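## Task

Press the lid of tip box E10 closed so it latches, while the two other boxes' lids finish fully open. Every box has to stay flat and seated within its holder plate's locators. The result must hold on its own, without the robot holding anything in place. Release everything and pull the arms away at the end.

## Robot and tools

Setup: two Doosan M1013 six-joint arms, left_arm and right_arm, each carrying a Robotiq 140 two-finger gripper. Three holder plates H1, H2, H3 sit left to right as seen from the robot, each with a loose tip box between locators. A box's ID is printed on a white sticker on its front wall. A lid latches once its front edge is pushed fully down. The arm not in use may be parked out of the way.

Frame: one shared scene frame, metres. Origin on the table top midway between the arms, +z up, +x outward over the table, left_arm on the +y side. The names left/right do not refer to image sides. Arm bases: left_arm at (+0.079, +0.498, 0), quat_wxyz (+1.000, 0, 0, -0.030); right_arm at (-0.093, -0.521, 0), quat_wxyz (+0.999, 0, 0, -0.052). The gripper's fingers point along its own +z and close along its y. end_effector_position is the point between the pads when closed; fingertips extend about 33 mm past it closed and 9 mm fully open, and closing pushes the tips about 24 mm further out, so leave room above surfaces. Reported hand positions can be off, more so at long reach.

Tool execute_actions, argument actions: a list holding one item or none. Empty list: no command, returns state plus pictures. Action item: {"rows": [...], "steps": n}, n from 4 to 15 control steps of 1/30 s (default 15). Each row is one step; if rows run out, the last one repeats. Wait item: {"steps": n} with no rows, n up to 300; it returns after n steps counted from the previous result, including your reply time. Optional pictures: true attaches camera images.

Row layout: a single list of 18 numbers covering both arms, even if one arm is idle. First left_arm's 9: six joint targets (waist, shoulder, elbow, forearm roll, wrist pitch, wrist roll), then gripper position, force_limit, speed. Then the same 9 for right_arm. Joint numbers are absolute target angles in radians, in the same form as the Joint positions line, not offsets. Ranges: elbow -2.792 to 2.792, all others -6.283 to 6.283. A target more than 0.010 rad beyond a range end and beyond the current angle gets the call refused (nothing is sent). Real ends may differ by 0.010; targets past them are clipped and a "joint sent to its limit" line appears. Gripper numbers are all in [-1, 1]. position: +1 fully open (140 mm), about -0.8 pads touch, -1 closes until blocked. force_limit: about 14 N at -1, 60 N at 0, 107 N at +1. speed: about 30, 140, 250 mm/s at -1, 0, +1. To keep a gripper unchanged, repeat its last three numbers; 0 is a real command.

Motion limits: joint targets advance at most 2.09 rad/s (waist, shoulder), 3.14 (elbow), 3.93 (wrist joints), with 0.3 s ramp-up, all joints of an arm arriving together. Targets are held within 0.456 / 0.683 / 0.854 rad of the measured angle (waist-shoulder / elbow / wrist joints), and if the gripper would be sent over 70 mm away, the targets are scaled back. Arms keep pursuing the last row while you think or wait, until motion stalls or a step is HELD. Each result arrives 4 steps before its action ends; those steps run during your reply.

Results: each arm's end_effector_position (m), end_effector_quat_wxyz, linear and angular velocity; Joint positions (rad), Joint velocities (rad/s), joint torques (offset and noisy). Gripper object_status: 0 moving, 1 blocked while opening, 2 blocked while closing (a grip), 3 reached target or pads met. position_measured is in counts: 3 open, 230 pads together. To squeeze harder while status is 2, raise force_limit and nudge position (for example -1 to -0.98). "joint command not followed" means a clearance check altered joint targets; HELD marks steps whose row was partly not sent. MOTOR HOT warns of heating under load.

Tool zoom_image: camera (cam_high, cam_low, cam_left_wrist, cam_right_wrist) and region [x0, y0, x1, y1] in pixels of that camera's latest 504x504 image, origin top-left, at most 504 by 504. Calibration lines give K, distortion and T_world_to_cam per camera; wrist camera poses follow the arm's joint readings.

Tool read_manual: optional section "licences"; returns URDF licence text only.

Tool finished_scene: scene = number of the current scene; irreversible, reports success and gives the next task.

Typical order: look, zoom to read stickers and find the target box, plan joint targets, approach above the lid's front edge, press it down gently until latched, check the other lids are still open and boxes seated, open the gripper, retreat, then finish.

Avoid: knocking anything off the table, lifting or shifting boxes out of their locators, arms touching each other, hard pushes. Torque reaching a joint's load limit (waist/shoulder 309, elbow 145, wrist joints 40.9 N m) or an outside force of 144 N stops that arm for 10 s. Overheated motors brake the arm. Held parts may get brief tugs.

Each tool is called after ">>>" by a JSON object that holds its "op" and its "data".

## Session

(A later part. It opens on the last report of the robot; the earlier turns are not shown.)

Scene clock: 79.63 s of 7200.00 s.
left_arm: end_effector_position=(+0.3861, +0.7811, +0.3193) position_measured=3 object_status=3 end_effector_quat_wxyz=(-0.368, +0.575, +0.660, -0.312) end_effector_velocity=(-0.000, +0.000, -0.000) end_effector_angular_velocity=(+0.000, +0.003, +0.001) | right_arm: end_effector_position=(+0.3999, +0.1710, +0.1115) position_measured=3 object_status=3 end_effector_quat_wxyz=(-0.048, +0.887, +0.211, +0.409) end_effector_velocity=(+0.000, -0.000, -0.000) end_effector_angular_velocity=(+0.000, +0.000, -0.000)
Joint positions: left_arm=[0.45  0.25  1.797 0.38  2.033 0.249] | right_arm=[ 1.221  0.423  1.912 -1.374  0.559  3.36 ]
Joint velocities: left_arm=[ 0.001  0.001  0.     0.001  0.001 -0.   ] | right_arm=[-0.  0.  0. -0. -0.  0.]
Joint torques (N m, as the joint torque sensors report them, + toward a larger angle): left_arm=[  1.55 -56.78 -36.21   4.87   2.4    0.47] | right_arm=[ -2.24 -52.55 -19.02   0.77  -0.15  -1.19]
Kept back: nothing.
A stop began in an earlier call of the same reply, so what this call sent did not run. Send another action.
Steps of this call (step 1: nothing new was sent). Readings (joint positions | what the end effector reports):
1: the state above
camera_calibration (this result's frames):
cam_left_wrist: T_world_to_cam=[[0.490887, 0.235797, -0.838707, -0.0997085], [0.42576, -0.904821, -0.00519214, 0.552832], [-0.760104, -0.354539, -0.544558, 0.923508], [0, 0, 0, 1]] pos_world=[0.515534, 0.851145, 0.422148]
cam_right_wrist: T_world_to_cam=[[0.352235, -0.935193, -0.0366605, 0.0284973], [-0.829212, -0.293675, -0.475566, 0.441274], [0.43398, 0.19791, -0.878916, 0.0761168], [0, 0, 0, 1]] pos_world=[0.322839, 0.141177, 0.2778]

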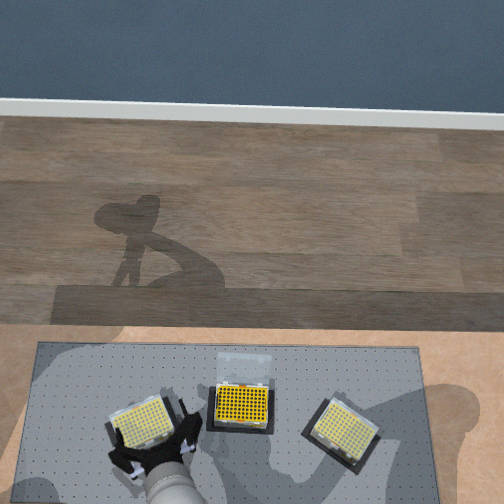

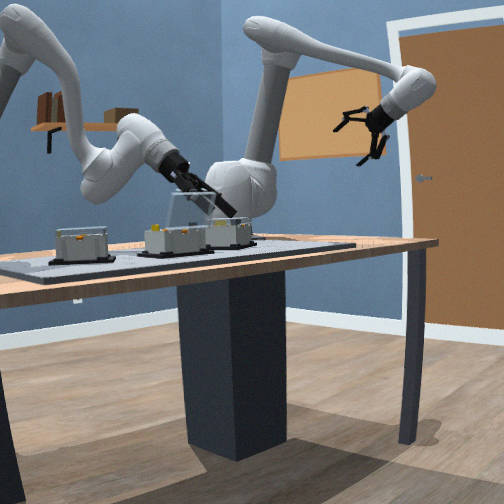

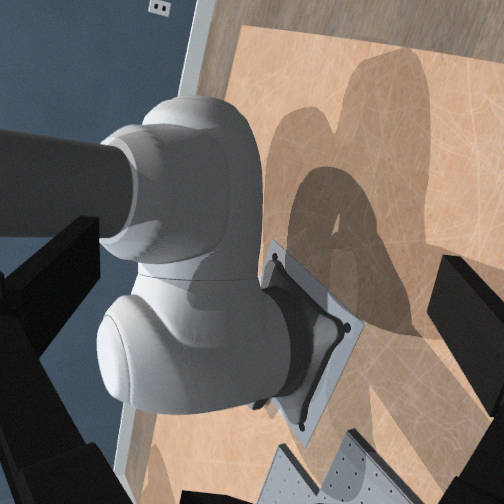

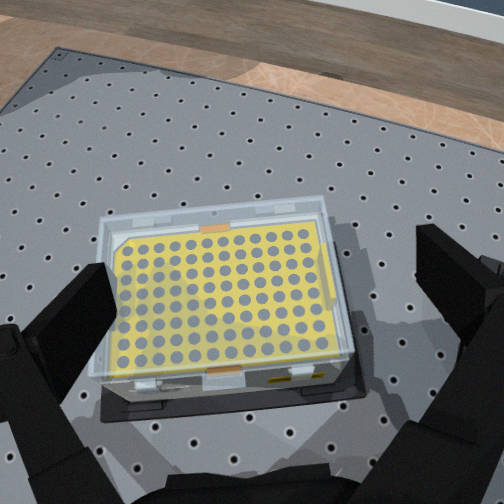

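>>> {"op": "execute_actions", "data": {"actions": [{"rows":[[0.45,0.25,1.797,0.38,2.033,0.249,1,0,0,1.221,0.3,1.912,-1.374,0.559,3.36,1,0,1]],"steps":15}]}}

>>> {"op": "execute_actions", "data": {"actions": [{"rows":[[0.45,0.25,1.797,0.38,2.033,0.249,1,0,0,1.342,0.36,2.152,-2.18,0.925,4.32,1,0,1]],"steps":15}]}}

>>> {"op": "execute_actions", "data": {"actions": [{"rows":[[0.45,0.25,1.797,0.38,2.033,0.249,1,0,0,1.342,0.46,2.152,-2.18,0.925,4.32,1,0,1]],"steps":15}]}}

>>> {"op": "execute_actions", "data": {"actions": [{"steps":12}], "pictures": true}}

Scene clock: 80.20 s of 7200.00 s.
left_arm: end_effector_position=(+0.3861, +0.7811, +0.3193) position_measured=3 object_status=3 end_effector_quat_wxyz=(-0.368, +0.575, +0.660, -0.312) end_effector_velocity=(+0.001, +0.000, -0.001) end_effector_angular_velocity=(+0.000, -0.002, -0.000) | right_arm: end_effector_position=(+0.3990, +0.1703, +0.2140) position_measured=3 object_status=3 end_effector_quat_wxyz=(-0.091, +0.871, +0.190, +0.443) end_effector_velocity=(-0.000, +0.000, -0.000) end_effector_angular_velocity=(-0.000, +0.000, +0.002)
Joint positions: left_arm=[0.45  0.25  1.797 0.38  2.033 0.249] | right_arm=[ 1.221  0.3    1.912 -1.374  0.559  3.36 ]
Joint velocities: left_arm=[ 0.     0.001 -0.    -0.    -0.002 -0.   ] | right_arm=[ 0.    -0.     0.     0.    -0.001 -0.001]
Joint torques (N m, as the joint torque sensors report them, + toward a larger angle): left_arm=[  0.98 -57.92 -37.53   4.53   2.4    0.11] | right_arm=[ -0.63 -64.45 -31.84  -0.43   0.94  -0.38]
Steps of this call (steps 1 to 6: nothing new was sent; steps 7 to 17: the first 11 steps of this action). Readings (joint positions | what the end effector reports):
7: left_arm=[0.450 0.250 1.797 0.380 2.033 0.249] | right_arm=[1.221 0.422 1.912 -1.374 0.559 3.360] | left_arm position_measured=3 object_status=3 | right_arm position_measured=3 object_status=3
8: left_arm=[0.450 0.250 1.797 0.380 2.033 0.249] | right_arm=[1.221 0.416 1.912 -1.374 0.559 3.360] | left_arm position_measured=3 object_status=3 | right_arm position_measured=3 object_status=3
10: left_arm=[0.450 0.250 1.797 0.380 2.033 0.249] | right_arm=[1.221 0.381 1.912 -1.374 0.559 3.360] | left_arm position_measured=3 object_status=3 | right_arm position_measured=3 object_status=3
14: left_arm=[0.450 0.250 1.797 0.380 2.033 0.249] | right_arm=[1.221 0.307 1.912 -1.374 0.559 3.360] | left_arm position_measured=3 object_status=3 | right_arm position_measured=3 object_status=3
17: the state above

Scene clock: 80.70 s of 7200.00 s.
left_arm: end_effector_position=(+0.3861, +0.7811, +0.3193) position_measured=3 object_status=3 end_effector_quat_wxyz=(-0.368, +0.575, +0.660, -0.312) end_effector_velocity=(+0.000, +0.000, +0.000) end_effector_angular_velocity=(+0.002, +0.000, -0.000) | right_arm: end_effector_position=(+0.3674, +0.1506, +0.2026) position_measured=3 object_status=3 end_effector_quat_wxyz=(-0.125, +0.799, +0.153, +0.568) end_effector_velocity=(-0.225, +0.094, +0.052) end_effector_angular_velocity=(+1.160, -0.733, +0.464)
Joint positions: left_arm=[0.45  0.25  1.797 0.38  2.033 0.249] | right_arm=[ 1.312  0.345  2.091 -1.975  0.832  4.059]
Joint velocities: left_arm=[-0.    -0.    -0.001  0.001  0.001 -0.001] | right_arm=[ 0.3    0.151  0.6   -2.021  0.917  2.552]
Joint torques (N m, as the joint torque sensors report them, + toward a larger angle): left_arm=[  2.34 -58.36 -38.11   4.81   2.5    0.04] | right_arm=[ -1.83 -64.31 -34.31  -2.11   1.95  -0.22]
Steps of this call (steps 1 to 4: the last 4 steps of your previous action; steps 5 to 15: the first 11 steps of this action). Readings (joint positions | what the end effector reports):
5: left_arm=[0.450 0.250 1.797 0.380 2.033 0.249] | right_arm=[1.221 0.300 1.912 -1.374 0.559 3.361] | left_arm position_measured=3 object_status=3 | right_arm position_measured=3 object_status=3
6: left_arm=[0.450 0.250 1.797 0.380 2.033 0.249] | right_arm=[1.223 0.301 1.915 -1.384 0.563 3.373] | left_arm position_measured=3 object_status=3 | right_arm position_measured=3 object_status=3
8: left_arm=[0.450 0.250 1.797 0.380 2.033 0.249] | right_arm=[1.232 0.305 1.933 -1.444 0.591 3.440] | left_arm position_measured=3 object_status=3 | right_arm position_measured=3 object_status=3
12: left_arm=[0.450 0.250 1.797 0.380 2.033 0.249] | right_arm=[1.275 0.326 2.016 -1.721 0.717 3.746] | left_arm position_measured=3 object_status=3 | right_arm position_measured=3 object_status=3
15: the state above

Scene clock: 81.20 s of 7200.00 s.
left_arm: end_effector_position=(+0.3861, +0.7811, +0.3193) position_measured=3 object_status=3 end_effector_quat_wxyz=(-0.368, +0.575, +0.660, -0.312) end_effector_velocity=(-0.000, +0.000, +0.000) end_effector_angular_velocity=(+0.000, -0.000, -0.000) | right_arm: end_effector_position=(+0.3391, +0.1657, +0.1297) position_measured=3 object_status=3 end_effector_quat_wxyz=(-0.159, +0.784, +0.171, +0.575) end_effector_velocity=(-0.000, +0.001, +0.001) end_effector_angular_velocity=(+0.001, -0.001, +0.000)
Joint positions: left_arm=[0.45  0.25  1.797 0.38  2.033 0.249] | right_arm=[ 1.342  0.46   2.152 -2.18   0.925  4.32 ]
Joint velocities: left_arm=[ 0.001 -0.001  0.     0.001 -0.001  0.001] | right_arm=[ 0.    -0.    -0.001 -0.     0.    -0.   ]
Joint torques (N m, as the joint torque sensors report them, + toward a larger angle): left_arm=[  1.73 -55.64 -37.1    4.81   2.29   0.52] | right_arm=[ -0.73 -64.91 -18.63  -2.25   2.55  -0.35]
Steps of this call (steps 1 to 4: the last 4 steps of your previous action; steps 5 to 15: the first 11 steps of this action). Readings (joint positions | what the end effector reports):
5: left_arm=[0.450 0.250 1.797 0.380 2.033 0.249] | right_arm=[1.341 0.360 2.150 -2.173 0.922 4.311] | left_arm position_measured=3 object_status=3 | right_arm position_measured=3 object_status=3
6: left_arm=[0.450 0.250 1.797 0.380 2.033 0.249] | right_arm=[1.342 0.367 2.151 -2.178 0.924 4.318] | left_arm position_measured=3 object_status=3 | right_arm position_measured=3 object_status=3
8: left_arm=[0.450 0.250 1.797 0.380 2.033 0.249] | right_arm=[1.342 0.402 2.151 -2.179 0.924 4.319] | left_arm position_measured=3 object_status=3 | right_arm position_measured=3 object_status=3
12: left_arm=[0.450 0.250 1.797 0.380 2.033 0.249] | right_arm=[1.342 0.460 2.152 -2.180 0.925 4.320] | left_arm position_measured=3 object_status=3 | right_arm position_measured=3 object_status=3
15: the state above

Scene clock: 81.60 s of 7200.00 s.
left_arm: end_effector_position=(+0.3861, +0.7811, +0.3193) position_measured=3 object_status=3 end_effector_quat_wxyz=(-0.368, +0.575, +0.660, -0.312) end_effector_velocity=(-0.000, +0.000, +0.000) end_effector_angular_velocity=(+0.001, -0.003, -0.001) | right_arm: end_effector_position=(+0.3391, +0.1658, +0.1298) position_measured=3 object_status=3 end_effector_quat_wxyz=(-0.159, +0.784, +0.171, +0.575) end_effector_velocity=(+0.000, +0.000, -0.000) end_effector_angular_velocity=(-0.001, -0.001, +0.000)
Joint positions: left_arm=[0.45  0.25  1.797 0.38  2.033 0.249] | right_arm=[ 1.342  0.46   2.152 -2.18   0.925  4.32 ]
Joint velocities: left_arm=[ 0.    -0.002 -0.     0.    -0.001  0.   ] | right_arm=[ 0.     0.    -0.    -0.     0.    -0.001]
Joint torques (N m, as the joint torque sensors report them, + toward a larger angle): left_arm=[  1.37 -56.57 -37.48   4.59   2.57   0.24] | right_arm=[ -0.21 -66.74 -19.27  -2.29   2.51  -0.39]
Kept back: nothing.
Steps of this call (steps 1 to 4: the last 4 steps of your previous action; steps 5 to 12: the robot went on to your last target). Readings (joint positions | what the end effector reports):
1: left_arm=[0.450 0.250 1.797 0.380 2.033 0.249] | right_arm=[1.342 0.460 2.152 -2.180 0.925 4.320] | left_arm position_measured=3 object_status=3 | right_arm position_measured=3 object_status=3
2: left_arm=[0.450 0.250 1.797 0.380 2.033 0.249] | right_arm=[1.342 0.460 2.152 -2.180 0.925 4.320] | left_arm position_measured=3 object_status=3 | right_arm position_measured=3 object_status=3
4: left_arm=[0.450 0.250 1.797 0.380 2.033 0.249] | right_arm=[1.342 0.460 2.152 -2.180 0.925 4.320] | left_arm position_measured=3 object_status=3 | right_arm position_measured=3 object_status=3
8: left_arm=[0.450 0.250 1.797 0.380 2.033 0.249] | right_arm=[1.342 0.460 2.152 -2.180 0.925 4.320] | left_arm position_measured=3 object_status=3 | right_arm position_measured=3 object_status=3
12: the state above
camera_calibration (this result's frames):
cam_left_wrist: T_world_to_cam=[[0.490887, 0.235797, -0.838707, -0.0997086], [0.425759, -0.904822, -0.00519217, 0.552832], [-0.760104, -0.354539, -0.544558, 0.923508], [0, 0, 0, 1]] pos_world=[0.515534, 0.851145, 0.422148]
cam_right_wrist: T_world_to_cam=[[0.434854, -0.879485, -0.193414, 0.0287913], [-0.607465, -0.127947, -0.783974, 0.335321], [0.664747, 0.458406, -0.589895, -0.0393296], [0, 0, 0, 1]] pos_world=[0.21732, 0.0862536, 0.245251]

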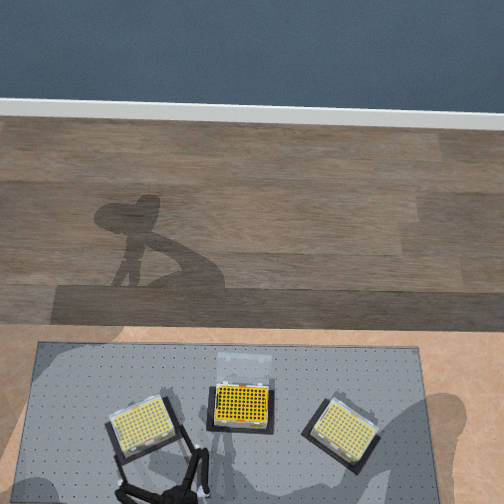

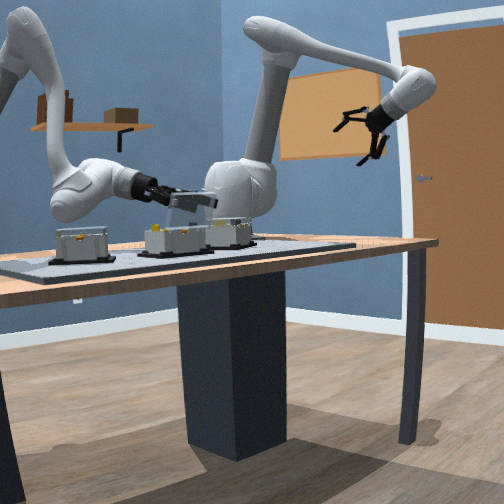

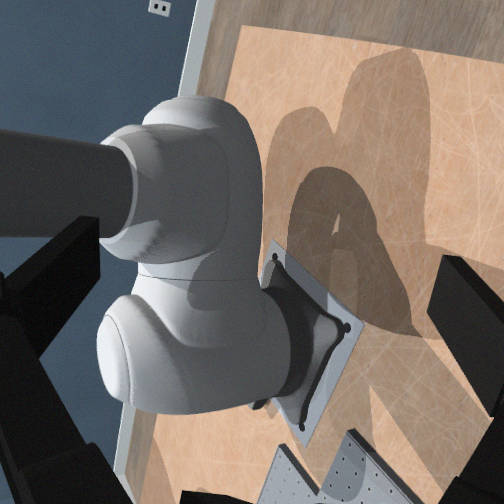

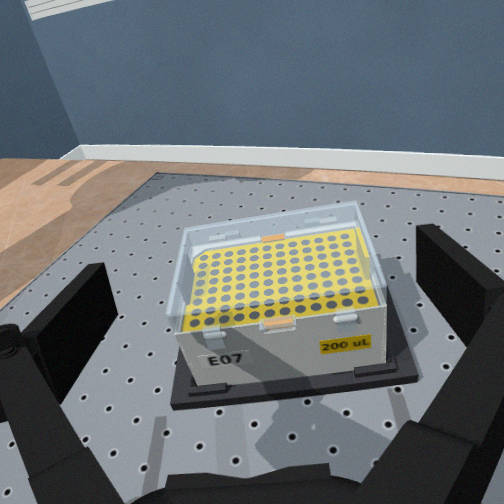

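>>> {"op": "execute_actions", "data": {"actions": [{"rows":[[0.45,0.25,1.797,0.38,2.033,0.249,1,0,0,1.342,0.536,2.152,-2.18,0.925,4.32,1,0,1]],"steps":15}]}}

>>> {"op": "execute_actions", "data": {"actions": [{"rows":[[0.45,0.25,1.797,0.38,2.033,0.249,1,0,0,1.3,0.575,2.105,-2.22,0.905,4.326,1,0,1]],"steps":15}]}}

>>> {"op": "execute_actions", "data": {"actions": [{"steps":12}], "pictures": true}}

Scene clock: 82.17 s of 7200.00 s.
left_arm: end_effector_position=(+0.3861, +0.7811, +0.3193) position_measured=3 object_status=3 end_effector_quat_wxyz=(-0.368, +0.575, +0.660, -0.312) end_effector_velocity=(+0.000, -0.000, +0.001) end_effector_angular_velocity=(-0.001, +0.001, +0.001) | right_arm: end_effector_position=(+0.3377, +0.1620, +0.0698) position_measured=3 object_status=3 end_effector_quat_wxyz=(-0.133, +0.797, +0.189, +0.559) end_effector_velocity=(-0.000, +0.000, -0.000) end_effector_angular_velocity=(-0.000, +0.001, +0.000)
Joint positions: left_arm=[0.45  0.25  1.797 0.38  2.033 0.249] | right_arm=[ 1.342  0.536  2.152 -2.18   0.925  4.32 ]
Joint velocities: left_arm=[ 0.     0.001 -0.001 -0.001  0.002  0.   ] | right_arm=[-0.     0.    -0.     0.    -0.001  0.   ]
Joint torques (N m, as the joint torque sensors report them, + toward a larger angle): left_arm=[  3.12 -57.95 -37.22   4.55   2.68   0.25] | right_arm=[ -0.32 -70.57 -16.86  -2.01   2.51  -0.25]
Steps of this call (steps 1 to 6: the robot went on to your last target; steps 7 to 17: the first 11 steps of this action). Readings (joint positions | what the end effector reports):
7: left_arm=[0.450 0.250 1.797 0.380 2.033 0.249] | right_arm=[1.342 0.461 2.152 -2.180 0.925 4.320] | left_arm position_measured=3 object_status=3 | right_arm position_measured=3 object_status=3
8: left_arm=[0.450 0.250 1.797 0.380 2.033 0.249] | right_arm=[1.342 0.467 2.152 -2.180 0.925 4.320] | left_arm position_measured=3 object_status=3 | right_arm position_measured=3 object_status=3
10: left_arm=[0.450 0.250 1.797 0.380 2.033 0.249] | right_arm=[1.342 0.501 2.152 -2.180 0.925 4.320] | left_arm position_measured=3 object_status=3 | right_arm position_measured=3 object_status=3
14: left_arm=[0.450 0.250 1.797 0.380 2.033 0.249] | right_arm=[1.342 0.536 2.152 -2.180 0.925 4.320] | left_arm position_measured=3 object_status=3 | right_arm position_measured=3 object_status=3
17: the state above

Scene clock: 82.67 s of 7200.00 s.
left_arm: end_effector_position=(+0.3861, +0.7811, +0.3193) position_measured=3 object_status=3 end_effector_quat_wxyz=(-0.368, +0.575, +0.660, -0.312) end_effector_velocity=(-0.000, -0.000, -0.000) end_effector_angular_velocity=(-0.000, +0.001, -0.001) | right_arm: end_effector_position=(+0.3694, +0.1778, +0.0588) position_measured=3 object_status=3 end_effector_quat_wxyz=(-0.133, +0.797, +0.189, +0.558) end_effector_velocity=(+0.000, +0.000, +0.000) end_effector_angular_velocity=(-0.001, -0.001, +0.001)
Joint positions: left_arm=[0.45  0.25  1.797 0.38  2.033 0.249] | right_arm=[ 1.3    0.575  2.105 -2.22   0.905  4.326]
Joint velocities: left_arm=[-0.001  0.     0.001  0.     0.     0.   ] | right_arm=[-0.     0.001 -0.001 -0.001 -0.    -0.002]
Joint torques (N m, as the joint torque sensors report them, + toward a larger angle): left_arm=[  2.91 -56.8  -37.05   4.51   2.47   0.07] | right_arm=[ -0.9  -74.18 -17.53  -1.91   2.55  -0.41]
Steps of this call (steps 1 to 4: the last 4 steps of your previous action; steps 5 to 15: the first 11 steps of this action). Readings (joint positions | what the end effector reports):
5: left_arm=[0.450 0.250 1.797 0.380 2.033 0.249] | right_arm=[1.341 0.537 2.151 -2.180 0.925 4.320] | left_arm position_measured=3 object_status=3 | right_arm position_measured=3 object_status=3
6: left_arm=[0.450 0.250 1.797 0.380 2.033 0.249] | right_arm=[1.335 0.542 2.144 -2.186 0.922 4.321] | left_arm position_measured=3 object_status=3 | right_arm position_measured=3 object_status=3
8: left_arm=[0.450 0.250 1.797 0.380 2.033 0.249] | right_arm=[1.310 0.566 2.116 -2.211 0.910 4.325] | left_arm position_measured=3 object_status=3 | right_arm position_measured=3 object_status=3
12: left_arm=[0.450 0.250 1.797 0.380 2.033 0.249] | right_arm=[1.300 0.575 2.105 -2.220 0.905 4.326] | left_arm position_measured=3 object_status=3 | right_arm position_measured=3 object_status=3
15: the state above

Scene clock: 83.07 s of 7200.00 s.
left_arm: end_effector_position=(+0.3861, +0.7811, +0.3193) position_measured=3 object_status=3 end_effector_quat_wxyz=(-0.368, +0.575, +0.660, -0.312) end_effector_velocity=(+0.000, -0.000, +0.000) end_effector_angular_velocity=(+0.001, -0.002, +0.000) | right_arm: end_effector_position=(+0.3694, +0.1778, +0.0588) position_measured=3 object_status=3 end_effector_quat_wxyz=(-0.133, +0.797, +0.189, +0.558) end_effector_velocity=(-0.000, +0.000, -0.000) end_effector_angular_velocity=(+0.000, +0.000, +0.000)
Joint positions: left_arm=[0.45  0.25  1.797 0.38  2.033 0.249] | right_arm=[ 1.3    0.575  2.105 -2.22   0.905  4.326]
Joint velocities: left_arm=[-0.    -0.001 -0.001 -0.001 -0.    -0.001] | right_arm=[ 0.     0.    -0.    -0.    -0.001  0.   ]
Joint torques (N m, as the joint torque sensors report them, + toward a larger angle): left_arm=[  1.43 -58.27 -36.76   4.66   2.42   0.54] | right_arm=[ -1.06 -74.49 -16.56  -2.     2.51  -0.42]
Kept back: nothing.
Steps of this call (steps 1 to 4: the last 4 steps of your previous action; steps 5 to 12: the robot went on to your last target). Readings (joint positions | what the end effector reports):
1: left_arm=[0.450 0.250 1.797 0.380 2.033 0.249] | right_arm=[1.300 0.575 2.105 -2.220 0.905 4.326] | left_arm position_measured=3 object_status=3 | right_arm position_measured=3 object_status=3
2: left_arm=[0.450 0.250 1.797 0.380 2.033 0.249] | right_arm=[1.300 0.575 2.105 -2.220 0.905 4.326] | left_arm position_measured=3 object_status=3 | right_arm position_measured=3 object_status=3
4: left_arm=[0.450 0.250 1.797 0.380 2.033 0.249] | right_arm=[1.300 0.575 2.105 -2.220 0.905 4.326] | left_arm position_measured=3 object_status=3 | right_arm position_measured=3 object_status=3
8: left_arm=[0.450 0.250 1.797 0.380 2.033 0.249] | right_arm=[1.300 0.575 2.105 -2.220 0.905 4.326] | left_arm position_measured=3 object_status=3 | right_arm position_measured=3 object_status=3
12: the state above
camera_calibration (this result's frames):
cam_left_wrist: T_world_to_cam=[[0.490887, 0.235797, -0.838707, -0.0997085], [0.425759, -0.904821, -0.00519211, 0.552832], [-0.760104, -0.354539, -0.544558, 0.923508], [0, 0, 0, 1]] pos_world=[0.515534, 0.851145, 0.422148]
cam_right_wrist: T_world_to_cam=[[0.429684, -0.891862, -0.141257, 0.0134741], [-0.627546, -0.182459, -0.756898, 0.315188], [0.649275, 0.413872, -0.638084, -0.0903791], [0, 0, 0, 1]] pos_world=[0.250686, 0.106931, 0.182799]

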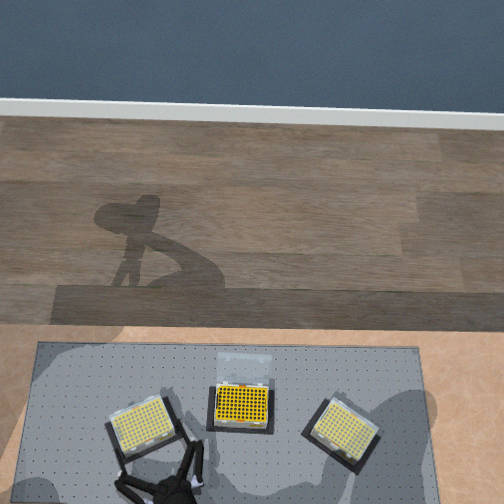

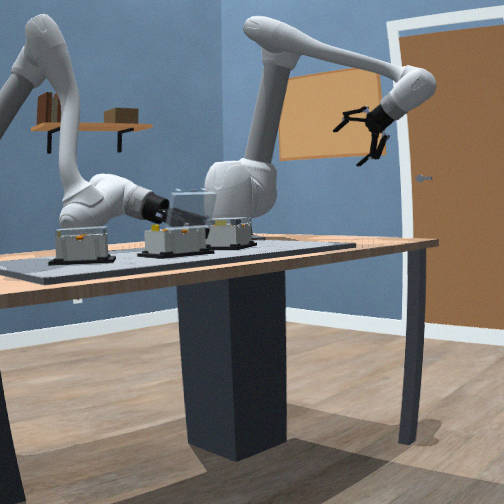

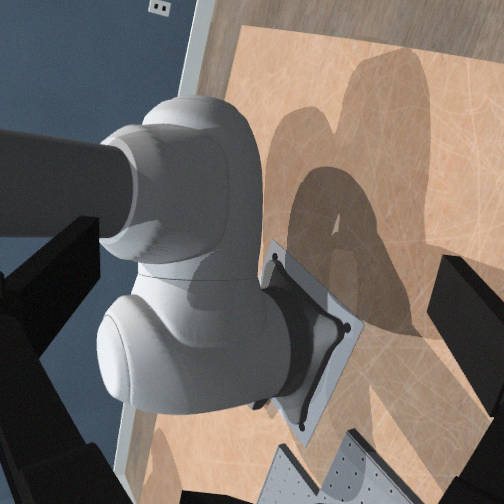

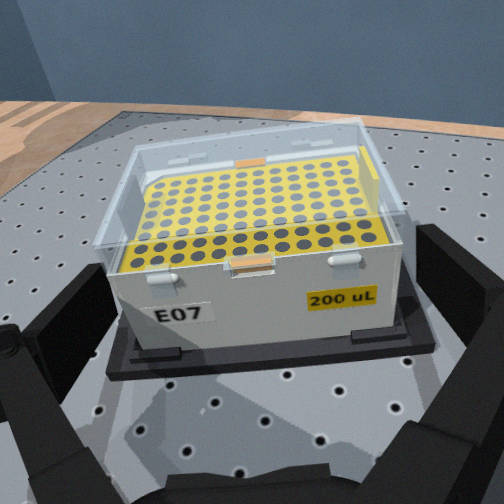

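>>> {"op": "execute_actions", "data": {"actions": [{"rows":[[0.45,0.25,1.797,0.38,2.033,0.249,1,0,0,1.285,0.591,2.085,-2.235,0.898,4.329,1,0,1],[0.45,0.25,1.797,0.38,2.033,0.249,1,0,0,1.285,0.591,2.085,-2.235,0.898,4.329,1,0,1],[0.45,0.25,1.797,0.38,2.033,0.249,1,0,0,1.285,0.591,2.085,-2.235,0.898,4.329,1,0,1],[0.45,0.25,1.797,0.38,2.033,0.249,1,0,0,1.274,0.604,2.071,-2.247,0.894,4.331,1,0,1]],"steps":15}], "pictures": true}}

Scene clock: 83.67 s of 7200.00 s.
left_arm: end_effector_position=(+0.3861, +0.7811, +0.3193) position_measured=3 object_status=3 end_effector_quat_wxyz=(-0.368, +0.575, +0.660, -0.312) end_effector_velocity=(+0.000, -0.000, +0.000) end_effector_angular_velocity=(+0.001, -0.002, -0.001) | right_arm: end_effector_position=(+0.3907, +0.1891, +0.0506) position_measured=3 object_status=3 end_effector_quat_wxyz=(-0.133, +0.796, +0.189, +0.559) end_effector_velocity=(+0.001, +0.001, +0.000) end_effector_angular_velocity=(+0.001, -0.000, +0.000)
Joint positions: left_arm=[0.45  0.25  1.797 0.38  2.033 0.249] | right_arm=[ 1.274  0.604  2.071 -2.247  0.894  4.331]
Joint velocities: left_arm=[-0.    -0.001 -0.001 -0.    -0.     0.   ] | right_arm=[-0.001  0.001 -0.001 -0.001 -0.     0.   ]
Joint torques (N m, as the joint torque sensors report them, + toward a larger angle): left_arm=[  2.76 -54.56 -38.08   4.63   2.32   0.67] | right_arm=[  0.33 -75.92 -17.93  -1.77   2.61  -0.34]
Steps of this call (steps 1 to 7: the robot went on to your last target; steps 8 to 18: the first 11 steps of this action). Readings (joint positions | what the end effector reports):
8: left_arm=[0.450 0.250 1.797 0.380 2.033 0.249] | right_arm=[1.299 0.576 2.104 -2.221 0.905 4.326] | left_arm position_measured=3 object_status=3 | right_arm position_measured=3 object_status=3
9: left_arm=[0.450 0.250 1.797 0.380 2.033 0.249] | right_arm=[1.294 0.581 2.097 -2.226 0.902 4.327] | left_arm position_measured=3 object_status=3 | right_arm position_measured=3 object_status=3
11: left_arm=[0.450 0.250 1.797 0.380 2.033 0.249] | right_arm=[1.285 0.591 2.086 -2.234 0.898 4.329] | left_arm position_measured=3 object_status=3 | right_arm position_measured=3 object_status=3
15: left_arm=[0.450 0.250 1.797 0.380 2.033 0.249] | right_arm=[1.274 0.604 2.072 -2.247 0.894 4.331] | left_arm position_measured=3 object_status=3 | right_arm position_measured=3 object_status=3
18: the state above
camera_calibration (this result's frames):
cam_left_wrist: T_world_to_cam=[[0.490887, 0.235797, -0.838707, -0.0997083], [0.42576, -0.904821, -0.00519205, 0.552832], [-0.760104, -0.354539, -0.544558, 0.923508], [0, 0, 0, 1]] pos_world=[0.515534, 0.851145, 0.422148]
cam_right_wrist: T_world_to_cam=[[0.43014, -0.891596, -0.141551, 0.0130003], [-0.626571, -0.181969, -0.757823, 0.323935], [0.649914, 0.414662, -0.63692, -0.114606], [0, 0, 0, 1]] pos_world=[0.27186, 0.11806, 0.174331]

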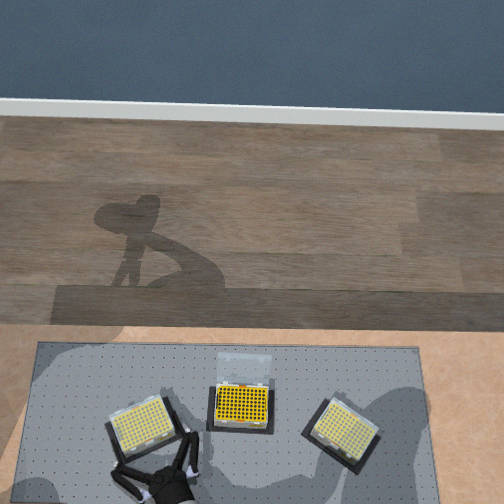

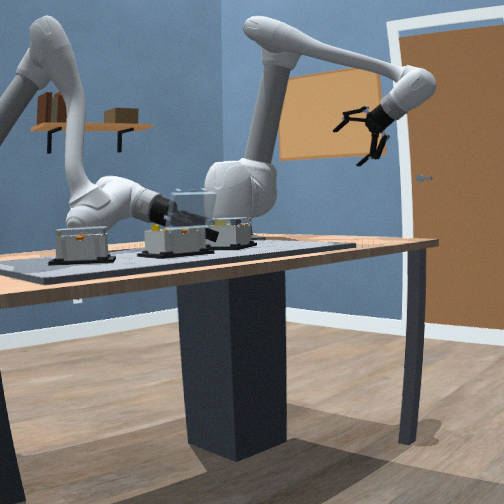

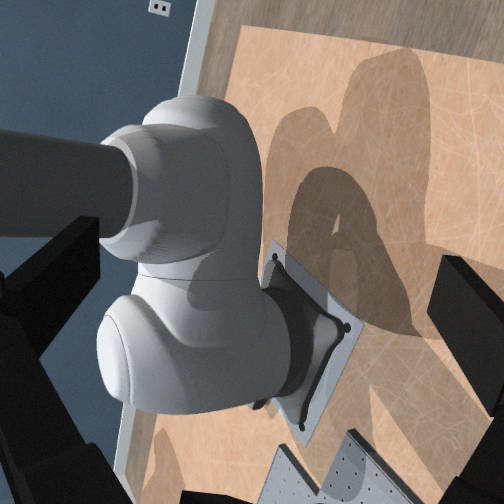

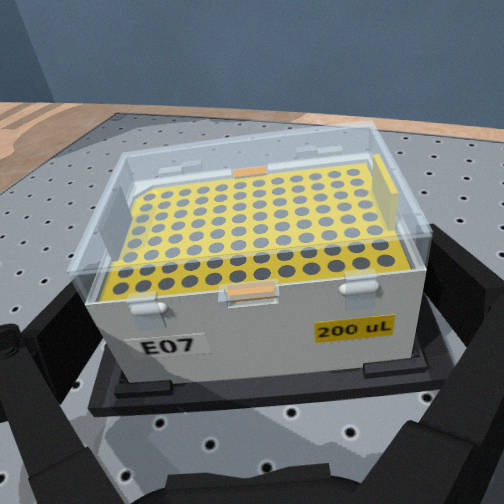

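>>> {"op": "execute_actions", "data": {"actions": [{"rows":[[0.45,0.25,1.797,0.38,2.033,0.249,1,0,0,1.264,0.613,2.057,-2.257,0.889,4.333,1,0,1],[0.45,0.25,1.797,0.38,2.033,0.249,1,0,0,1.264,0.613,2.057,-2.257,0.889,4.333,1,0,1],[0.45,0.25,1.797,0.38,2.033,0.249,1,0,0,1.264,0.613,2.057,-2.257,0.889,4.333,1,0,1],[0.45,0.25,1.797,0.38,2.033,0.249,1,0,0,1.257,0.62,2.047,-2.264,0.886,4.334,1,0,1]],"steps":15}], "pictures": true}}

Scene clock: 84.30 s of 7200.00 s.
left_arm: end_effector_position=(+0.3861, +0.7811, +0.3193) position_measured=3 object_status=3 end_effector_quat_wxyz=(-0.368, +0.575, +0.660, -0.312) end_effector_velocity=(+0.001, +0.000, -0.000) end_effector_angular_velocity=(+0.002, -0.002, -0.002) | right_arm: end_effector_position=(+0.4055, +0.1971, +0.0480) position_measured=3 object_status=3 end_effector_quat_wxyz=(-0.135, +0.796, +0.188, +0.560) end_effector_velocity=(+0.000, -0.000, -0.000) end_effector_angular_velocity=(+0.000, +0.000, -0.000)
Joint positions: left_arm=[0.45  0.25  1.797 0.38  2.033 0.249] | right_arm=[ 1.257  0.62   2.047 -2.264  0.886  4.334]
Joint velocities: left_arm=[-0.001 -0.    -0.001  0.001 -0.002 -0.   ] | right_arm=[-0.     0.     0.    -0.001  0.     0.001]
Joint torques (N m, as the joint torque sensors report them, + toward a larger angle): left_arm=[  1.73 -58.57 -36.9    4.68   2.05   0.25] | right_arm=[ -0.89 -79.62 -15.61  -2.15   2.4   -0.35]
Steps of this call (steps 1 to 4: the last 4 steps of your previous action; steps 5 to 8: the robot went on to your last target; steps 9 to 19: the first 11 steps of this action). Readings (joint positions | what the end effector reports):
9: left_arm=[0.450 0.250 1.797 0.380 2.033 0.249] | right_arm=[1.273 0.605 2.070 -2.248 0.894 4.331] | left_arm position_measured=3 object_status=3 | right_arm position_measured=3 object_status=3
10: left_arm=[0.450 0.250 1.797 0.380 2.033 0.249] | right_arm=[1.269 0.608 2.064 -2.252 0.892 4.332] | left_arm position_measured=3 object_status=3 | right_arm position_measured=3 object_status=3
12: left_arm=[0.450 0.250 1.797 0.380 2.033 0.249] | right_arm=[1.264 0.613 2.057 -2.257 0.889 4.333] | left_arm position_measured=3 object_status=3 | right_arm position_measured=3 object_status=3
16: left_arm=[0.450 0.250 1.797 0.380 2.033 0.249] | right_arm=[1.257 0.620 2.047 -2.264 0.886 4.334] | left_arm position_measured=3 object_status=3 | right_arm position_measured=3 object_status=3
19: the state above
camera_calibration (this result's frames):
cam_left_wrist: T_world_to_cam=[[0.490887, 0.235797, -0.838707, -0.0997084], [0.425759, -0.904821, -0.00519186, 0.552832], [-0.760104, -0.354539, -0.544558, 0.923508], [0, 0, 0, 1]] pos_world=[0.515534, 0.851145, 0.422148]
cam_right_wrist: T_world_to_cam=[[0.430367, -0.890997, -0.144599, 0.0133393], [-0.625135, -0.178644, -0.759798, 0.331595], [0.651145, 0.417386, -0.633876, -0.13034], [0, 0, 0, 1]] pos_world=[0.286421, 0.125525, 0.171255]

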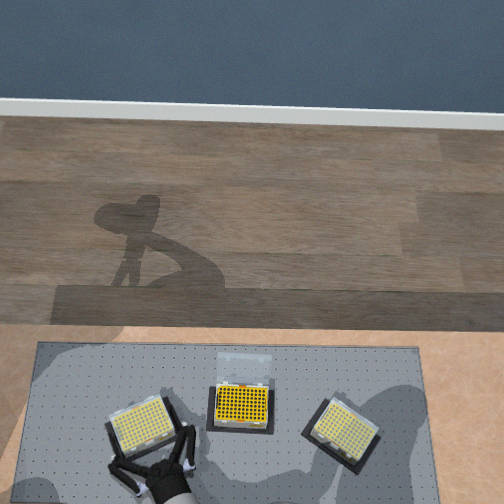

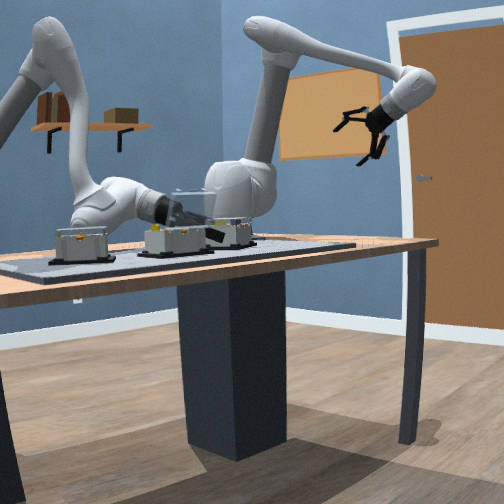

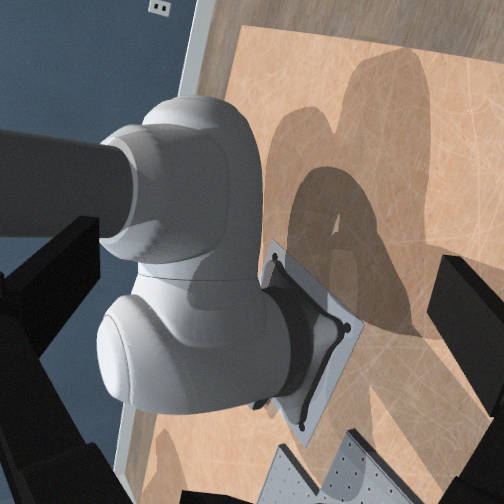

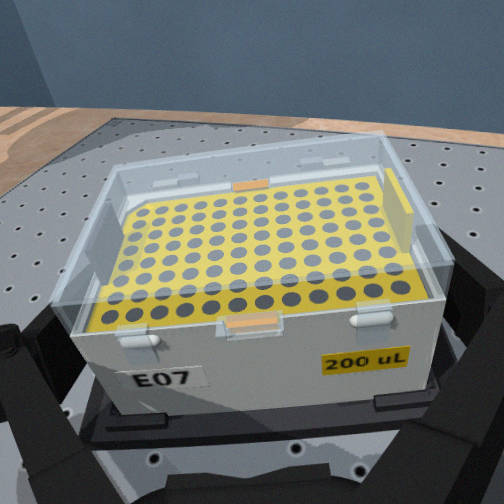

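>>> {"op": "execute_actions", "data": {"actions": [{"rows":[[0.45,0.25,1.797,0.38,2.033,0.249,1,0,0,1.257,0.623,2.047,-2.264,0.886,4.334,1,0,1],[0.45,0.25,1.797,0.38,2.033,0.249,1,0,0,1.257,0.623,2.047,-2.264,0.886,4.334,1,0,1],[0.45,0.25,1.797,0.38,2.033,0.249,1,0,0,1.257,0.623,2.047,-2.264,0.886,4.334,1,0,1],[0.45,0.25,1.797,0.38,2.033,0.249,1,0,0,1.257,0.623,2.047,-2.264,0.886,4.334,-1,-0.3,-1]],"steps":15}]}}

>>> {"op": "execute_actions", "data": {"actions": [{"steps":25}], "pictures": true}}

Scene clock: 84.87 s of 7200.00 s.
left_arm: end_effector_position=(+0.3861, +0.7811, +0.3193) position_measured=3 object_status=3 end_effector_quat_wxyz=(-0.368, +0.575, +0.660, -0.312) end_effector_velocity=(+0.000, +0.000, -0.000) end_effector_angular_velocity=(+0.001, +0.000, -0.001) | right_arm: end_effector_position=(+0.4054, +0.1968, +0.0455) position_measured=14 object_status=0 end_effector_quat_wxyz=(-0.134, +0.796, +0.188, +0.559) end_effector_velocity=(-0.000, -0.000, +0.000) end_effector_angular_velocity=(-0.000, -0.001, -0.000)
Joint positions: left_arm=[0.45  0.25  1.797 0.38  2.033 0.249] | right_arm=[ 1.257  0.623  2.047 -2.264  0.886  4.334]
Joint velocities: left_arm=[-0.001  0.     0.     0.001 -0.001 -0.   ] | right_arm=[ 0.    -0.     0.     0.     0.001 -0.   ]
Joint torques (N m, as the joint torque sensors report them, + toward a larger angle): left_arm=[  1.25 -55.01 -37.9    4.75   2.     0.46] | right_arm=[ -0.77 -79.5  -17.05  -2.05   2.56  -0.39]
Steps of this call (steps 1 to 4: the last 4 steps of your previous action; steps 5 to 6: the robot went on to your last target; steps 7 to 17: the first 11 steps of this action). Readings (joint positions | what the end effector reports):
7: left_arm=[0.450 0.250 1.797 0.380 2.033 0.249] | right_arm=[1.257 0.620 2.047 -2.264 0.886 4.334] | left_arm position_measured=3 object_status=3 | right_arm position_measured=3 object_status=3
8: left_arm=[0.450 0.250 1.797 0.380 2.033 0.249] | right_arm=[1.257 0.622 2.047 -2.264 0.886 4.334] | left_arm position_measured=3 object_status=3 | right_arm position_measured=3 object_status=3
10: left_arm=[0.450 0.250 1.797 0.380 2.033 0.249] | right_arm=[1.257 0.623 2.047 -2.264 0.886 4.334] | left_arm position_measured=3 object_status=3 | right_arm position_measured=3 object_status=0
14: left_arm=[0.450 0.250 1.797 0.380 2.033 0.249] | right_arm=[1.257 0.623 2.047 -2.264 0.886 4.334] | left_arm position_measured=3 object_status=3 | right_arm position_measured=9 object_status=0
17: the state above

Scene clock: 85.70 s of 7200.00 s.
left_arm: end_effector_position=(+0.3861, +0.7811, +0.3193) position_measured=3 object_status=3 end_effector_quat_wxyz=(-0.368, +0.575, +0.660, -0.312) end_effector_velocity=(+0.000, +0.000, +0.000) end_effector_angular_velocity=(+0.000, -0.001, +0.000) | right_arm: end_effector_position=(+0.4053, +0.1969, +0.0454) position_measured=42 object_status=2 end_effector_quat_wxyz=(-0.134, +0.796, +0.189, +0.559) end_effector_velocity=(-0.000, -0.000, -0.000) end_effector_angular_velocity=(-0.001, +0.000, -0.001)
Joint positions: left_arm=[0.45  0.25  1.797 0.38  2.033 0.249] | right_arm=[ 1.257  0.623  2.047 -2.264  0.886  4.334]
Joint velocities: left_arm=[ 0. -0. -0. -0. -0. -0.] | right_arm=[ 0.     0.     0.     0.001  0.    -0.001]
Joint torques (N m, as the joint torque sensors report them, + toward a larger angle): left_arm=[  2.44 -57.09 -37.76   4.69   2.58   0.12] | right_arm=[-34.12 -65.43 -12.42   3.24   3.49  -0.81]
Kept back: nothing.
Steps of this call (steps 1 to 4: the last 4 steps of your previous action; steps 5 to 15: the robot went on to your last target; steps 16 to 25: nothing new was sent). Readings (joint positions | what the end effector reports):
1: left_arm=[0.450 0.250 1.797 0.380 2.033 0.249] | right_arm=[1.257 0.623 2.047 -2.264 0.886 4.334] | left_arm position_measured=3 object_status=3 | right_arm position_measured=16 object_status=0
2: left_arm=[0.450 0.250 1.797 0.380 2.033 0.249] | right_arm=[1.257 0.623 2.047 -2.264 0.886 4.334] | left_arm position_measured=3 object_status=3 | right_arm position_measured=17 object_status=0
4: left_arm=[0.450 0.250 1.797 0.380 2.033 0.249] | right_arm=[1.257 0.623 2.047 -2.264 0.886 4.334] | left_arm position_measured=3 object_status=3 | right_arm position_measured=20 object_status=0
8: left_arm=[0.450 0.250 1.797 0.380 2.033 0.249] | right_arm=[1.257 0.623 2.047 -2.264 0.886 4.334] | left_arm position_measured=3 object_status=3 | right_arm position_measured=27 object_status=0
25: the state above
All arms were judged still, so your last target was given up. Only a new action makes them travel on or press farther. Fingers that are still opening or closing keep moving.
camera_calibration (this result's frames):
cam_left_wrist: T_world_to_cam=[[0.490887, 0.235797, -0.838707, -0.0997085], [0.42576, -0.904821, -0.00519184, 0.552832], [-0.760104, -0.354539, -0.544558, 0.923508], [0, 0, 0, 1]] pos_world=[0.515534, 0.851145, 0.422148]
cam_right_wrist: T_world_to_cam=[[0.430481, -0.891252, -0.142676, 0.01286], [-0.625967, -0.18091, -0.758576, 0.330205], [0.65027, 0.415863, -0.635772, -0.131017], [0, 0, 0, 1]] pos_world=[0.286357, 0.125684, 0.169024]

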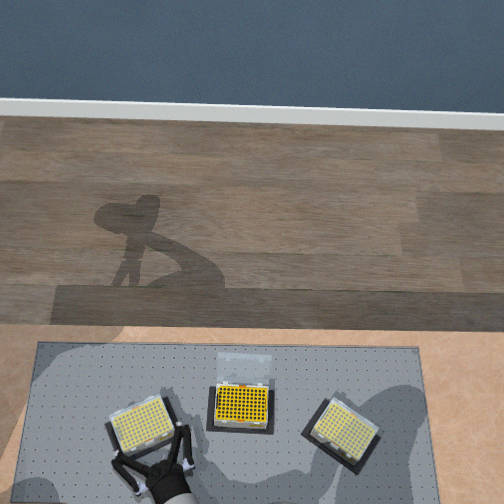

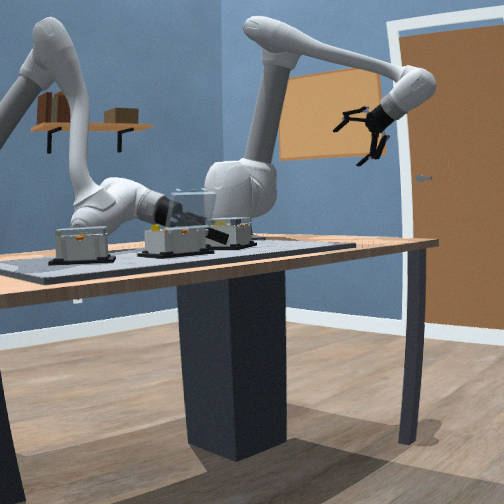

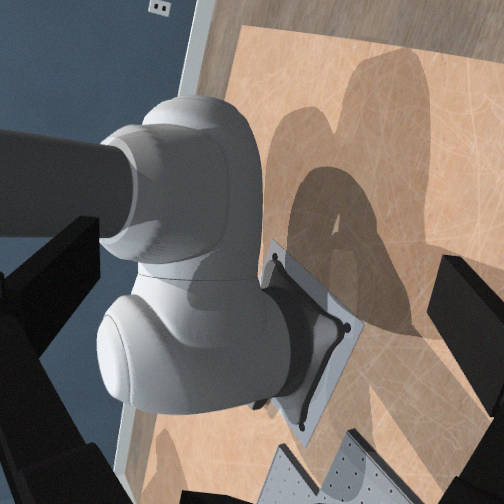

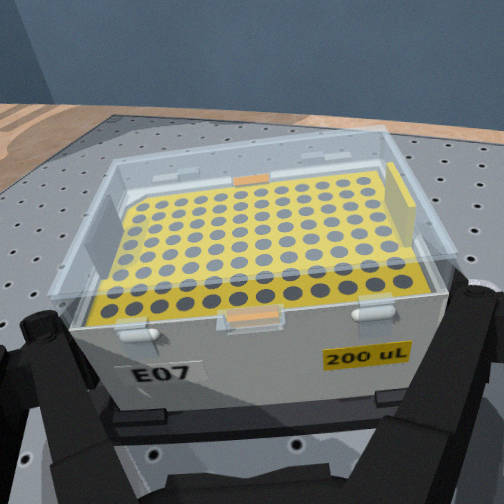

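>>> {"op": "execute_actions", "data": {"actions": [{"rows":[[0.45,0.25,1.797,0.38,2.033,0.249,1,0,0,1.2585,0.623,2.047,-2.264,0.886,4.334,-1,-0.3,-1]],"steps":15}]}}

Scene clock: 86.17 s of 7200.00 s.
left_arm: end_effector_position=(+0.3861, +0.7811, +0.3193) position_measured=3 object_status=3 end_effector_quat_wxyz=(-0.368, +0.575, +0.660, -0.312) end_effector_velocity=(-0.000, -0.000, +0.000) end_effector_angular_velocity=(-0.001, -0.001, -0.001) | right_arm: end_effector_position=(+0.4045, +0.1974, +0.0454) position_measured=43 object_status=2 end_effector_quat_wxyz=(-0.134, +0.796, +0.189, +0.559) end_effector_velocity=(-0.001, +0.001, +0.000) end_effector_angular_velocity=(-0.000, -0.001, +0.001)
Joint positions: left_arm=[0.45  0.25  1.797 0.38  2.033 0.249] | right_arm=[ 1.258  0.623  2.047 -2.264  0.886  4.334]
Joint velocities: left_arm=[-0.001 -0.001  0.    -0.    -0.     0.   ] | right_arm=[ 0.001 -0.    -0.     0.     0.001 -0.001]
Joint torques (N m, as the joint torque sensors report them, + toward a larger angle): left_arm=[  2.19 -57.17 -36.25   4.83   1.93   0.03] | right_arm=[  1.49 -71.53 -12.69  -1.34  -0.76   0.3 ]
Steps of this call (steps 1 to 3: nothing new was sent; steps 4 to 14: the first 11 steps of this action). Readings (joint positions | what the end effector reports):
4: left_arm=[0.450 0.250 1.797 0.380 2.033 0.249] | right_arm=[1.257 0.623 2.047 -2.264 0.886 4.334] | left_arm position_measured=3 object_status=3 | right_arm position_measured=42 object_status=2
5: left_arm=[0.450 0.250 1.797 0.380 2.033 0.249] | right_arm=[1.258 0.623 2.047 -2.264 0.886 4.334] | left_arm position_measured=3 object_status=3 | right_arm position_measured=42 object_status=2
7: left_arm=[0.450 0.250 1.797 0.380 2.033 0.249] | right_arm=[1.258 0.623 2.047 -2.264 0.886 4.334] | left_arm position_measured=3 object_status=3 | right_arm position_measured=42 object_status=2
11: left_arm=[0.450 0.250 1.797 0.380 2.033 0.249] | right_arm=[1.258 0.623 2.047 -2.264 0.886 4.334] | left_arm position_measured=3 object_status=3 | right_arm position_measured=43 object_status=2
14: the state above


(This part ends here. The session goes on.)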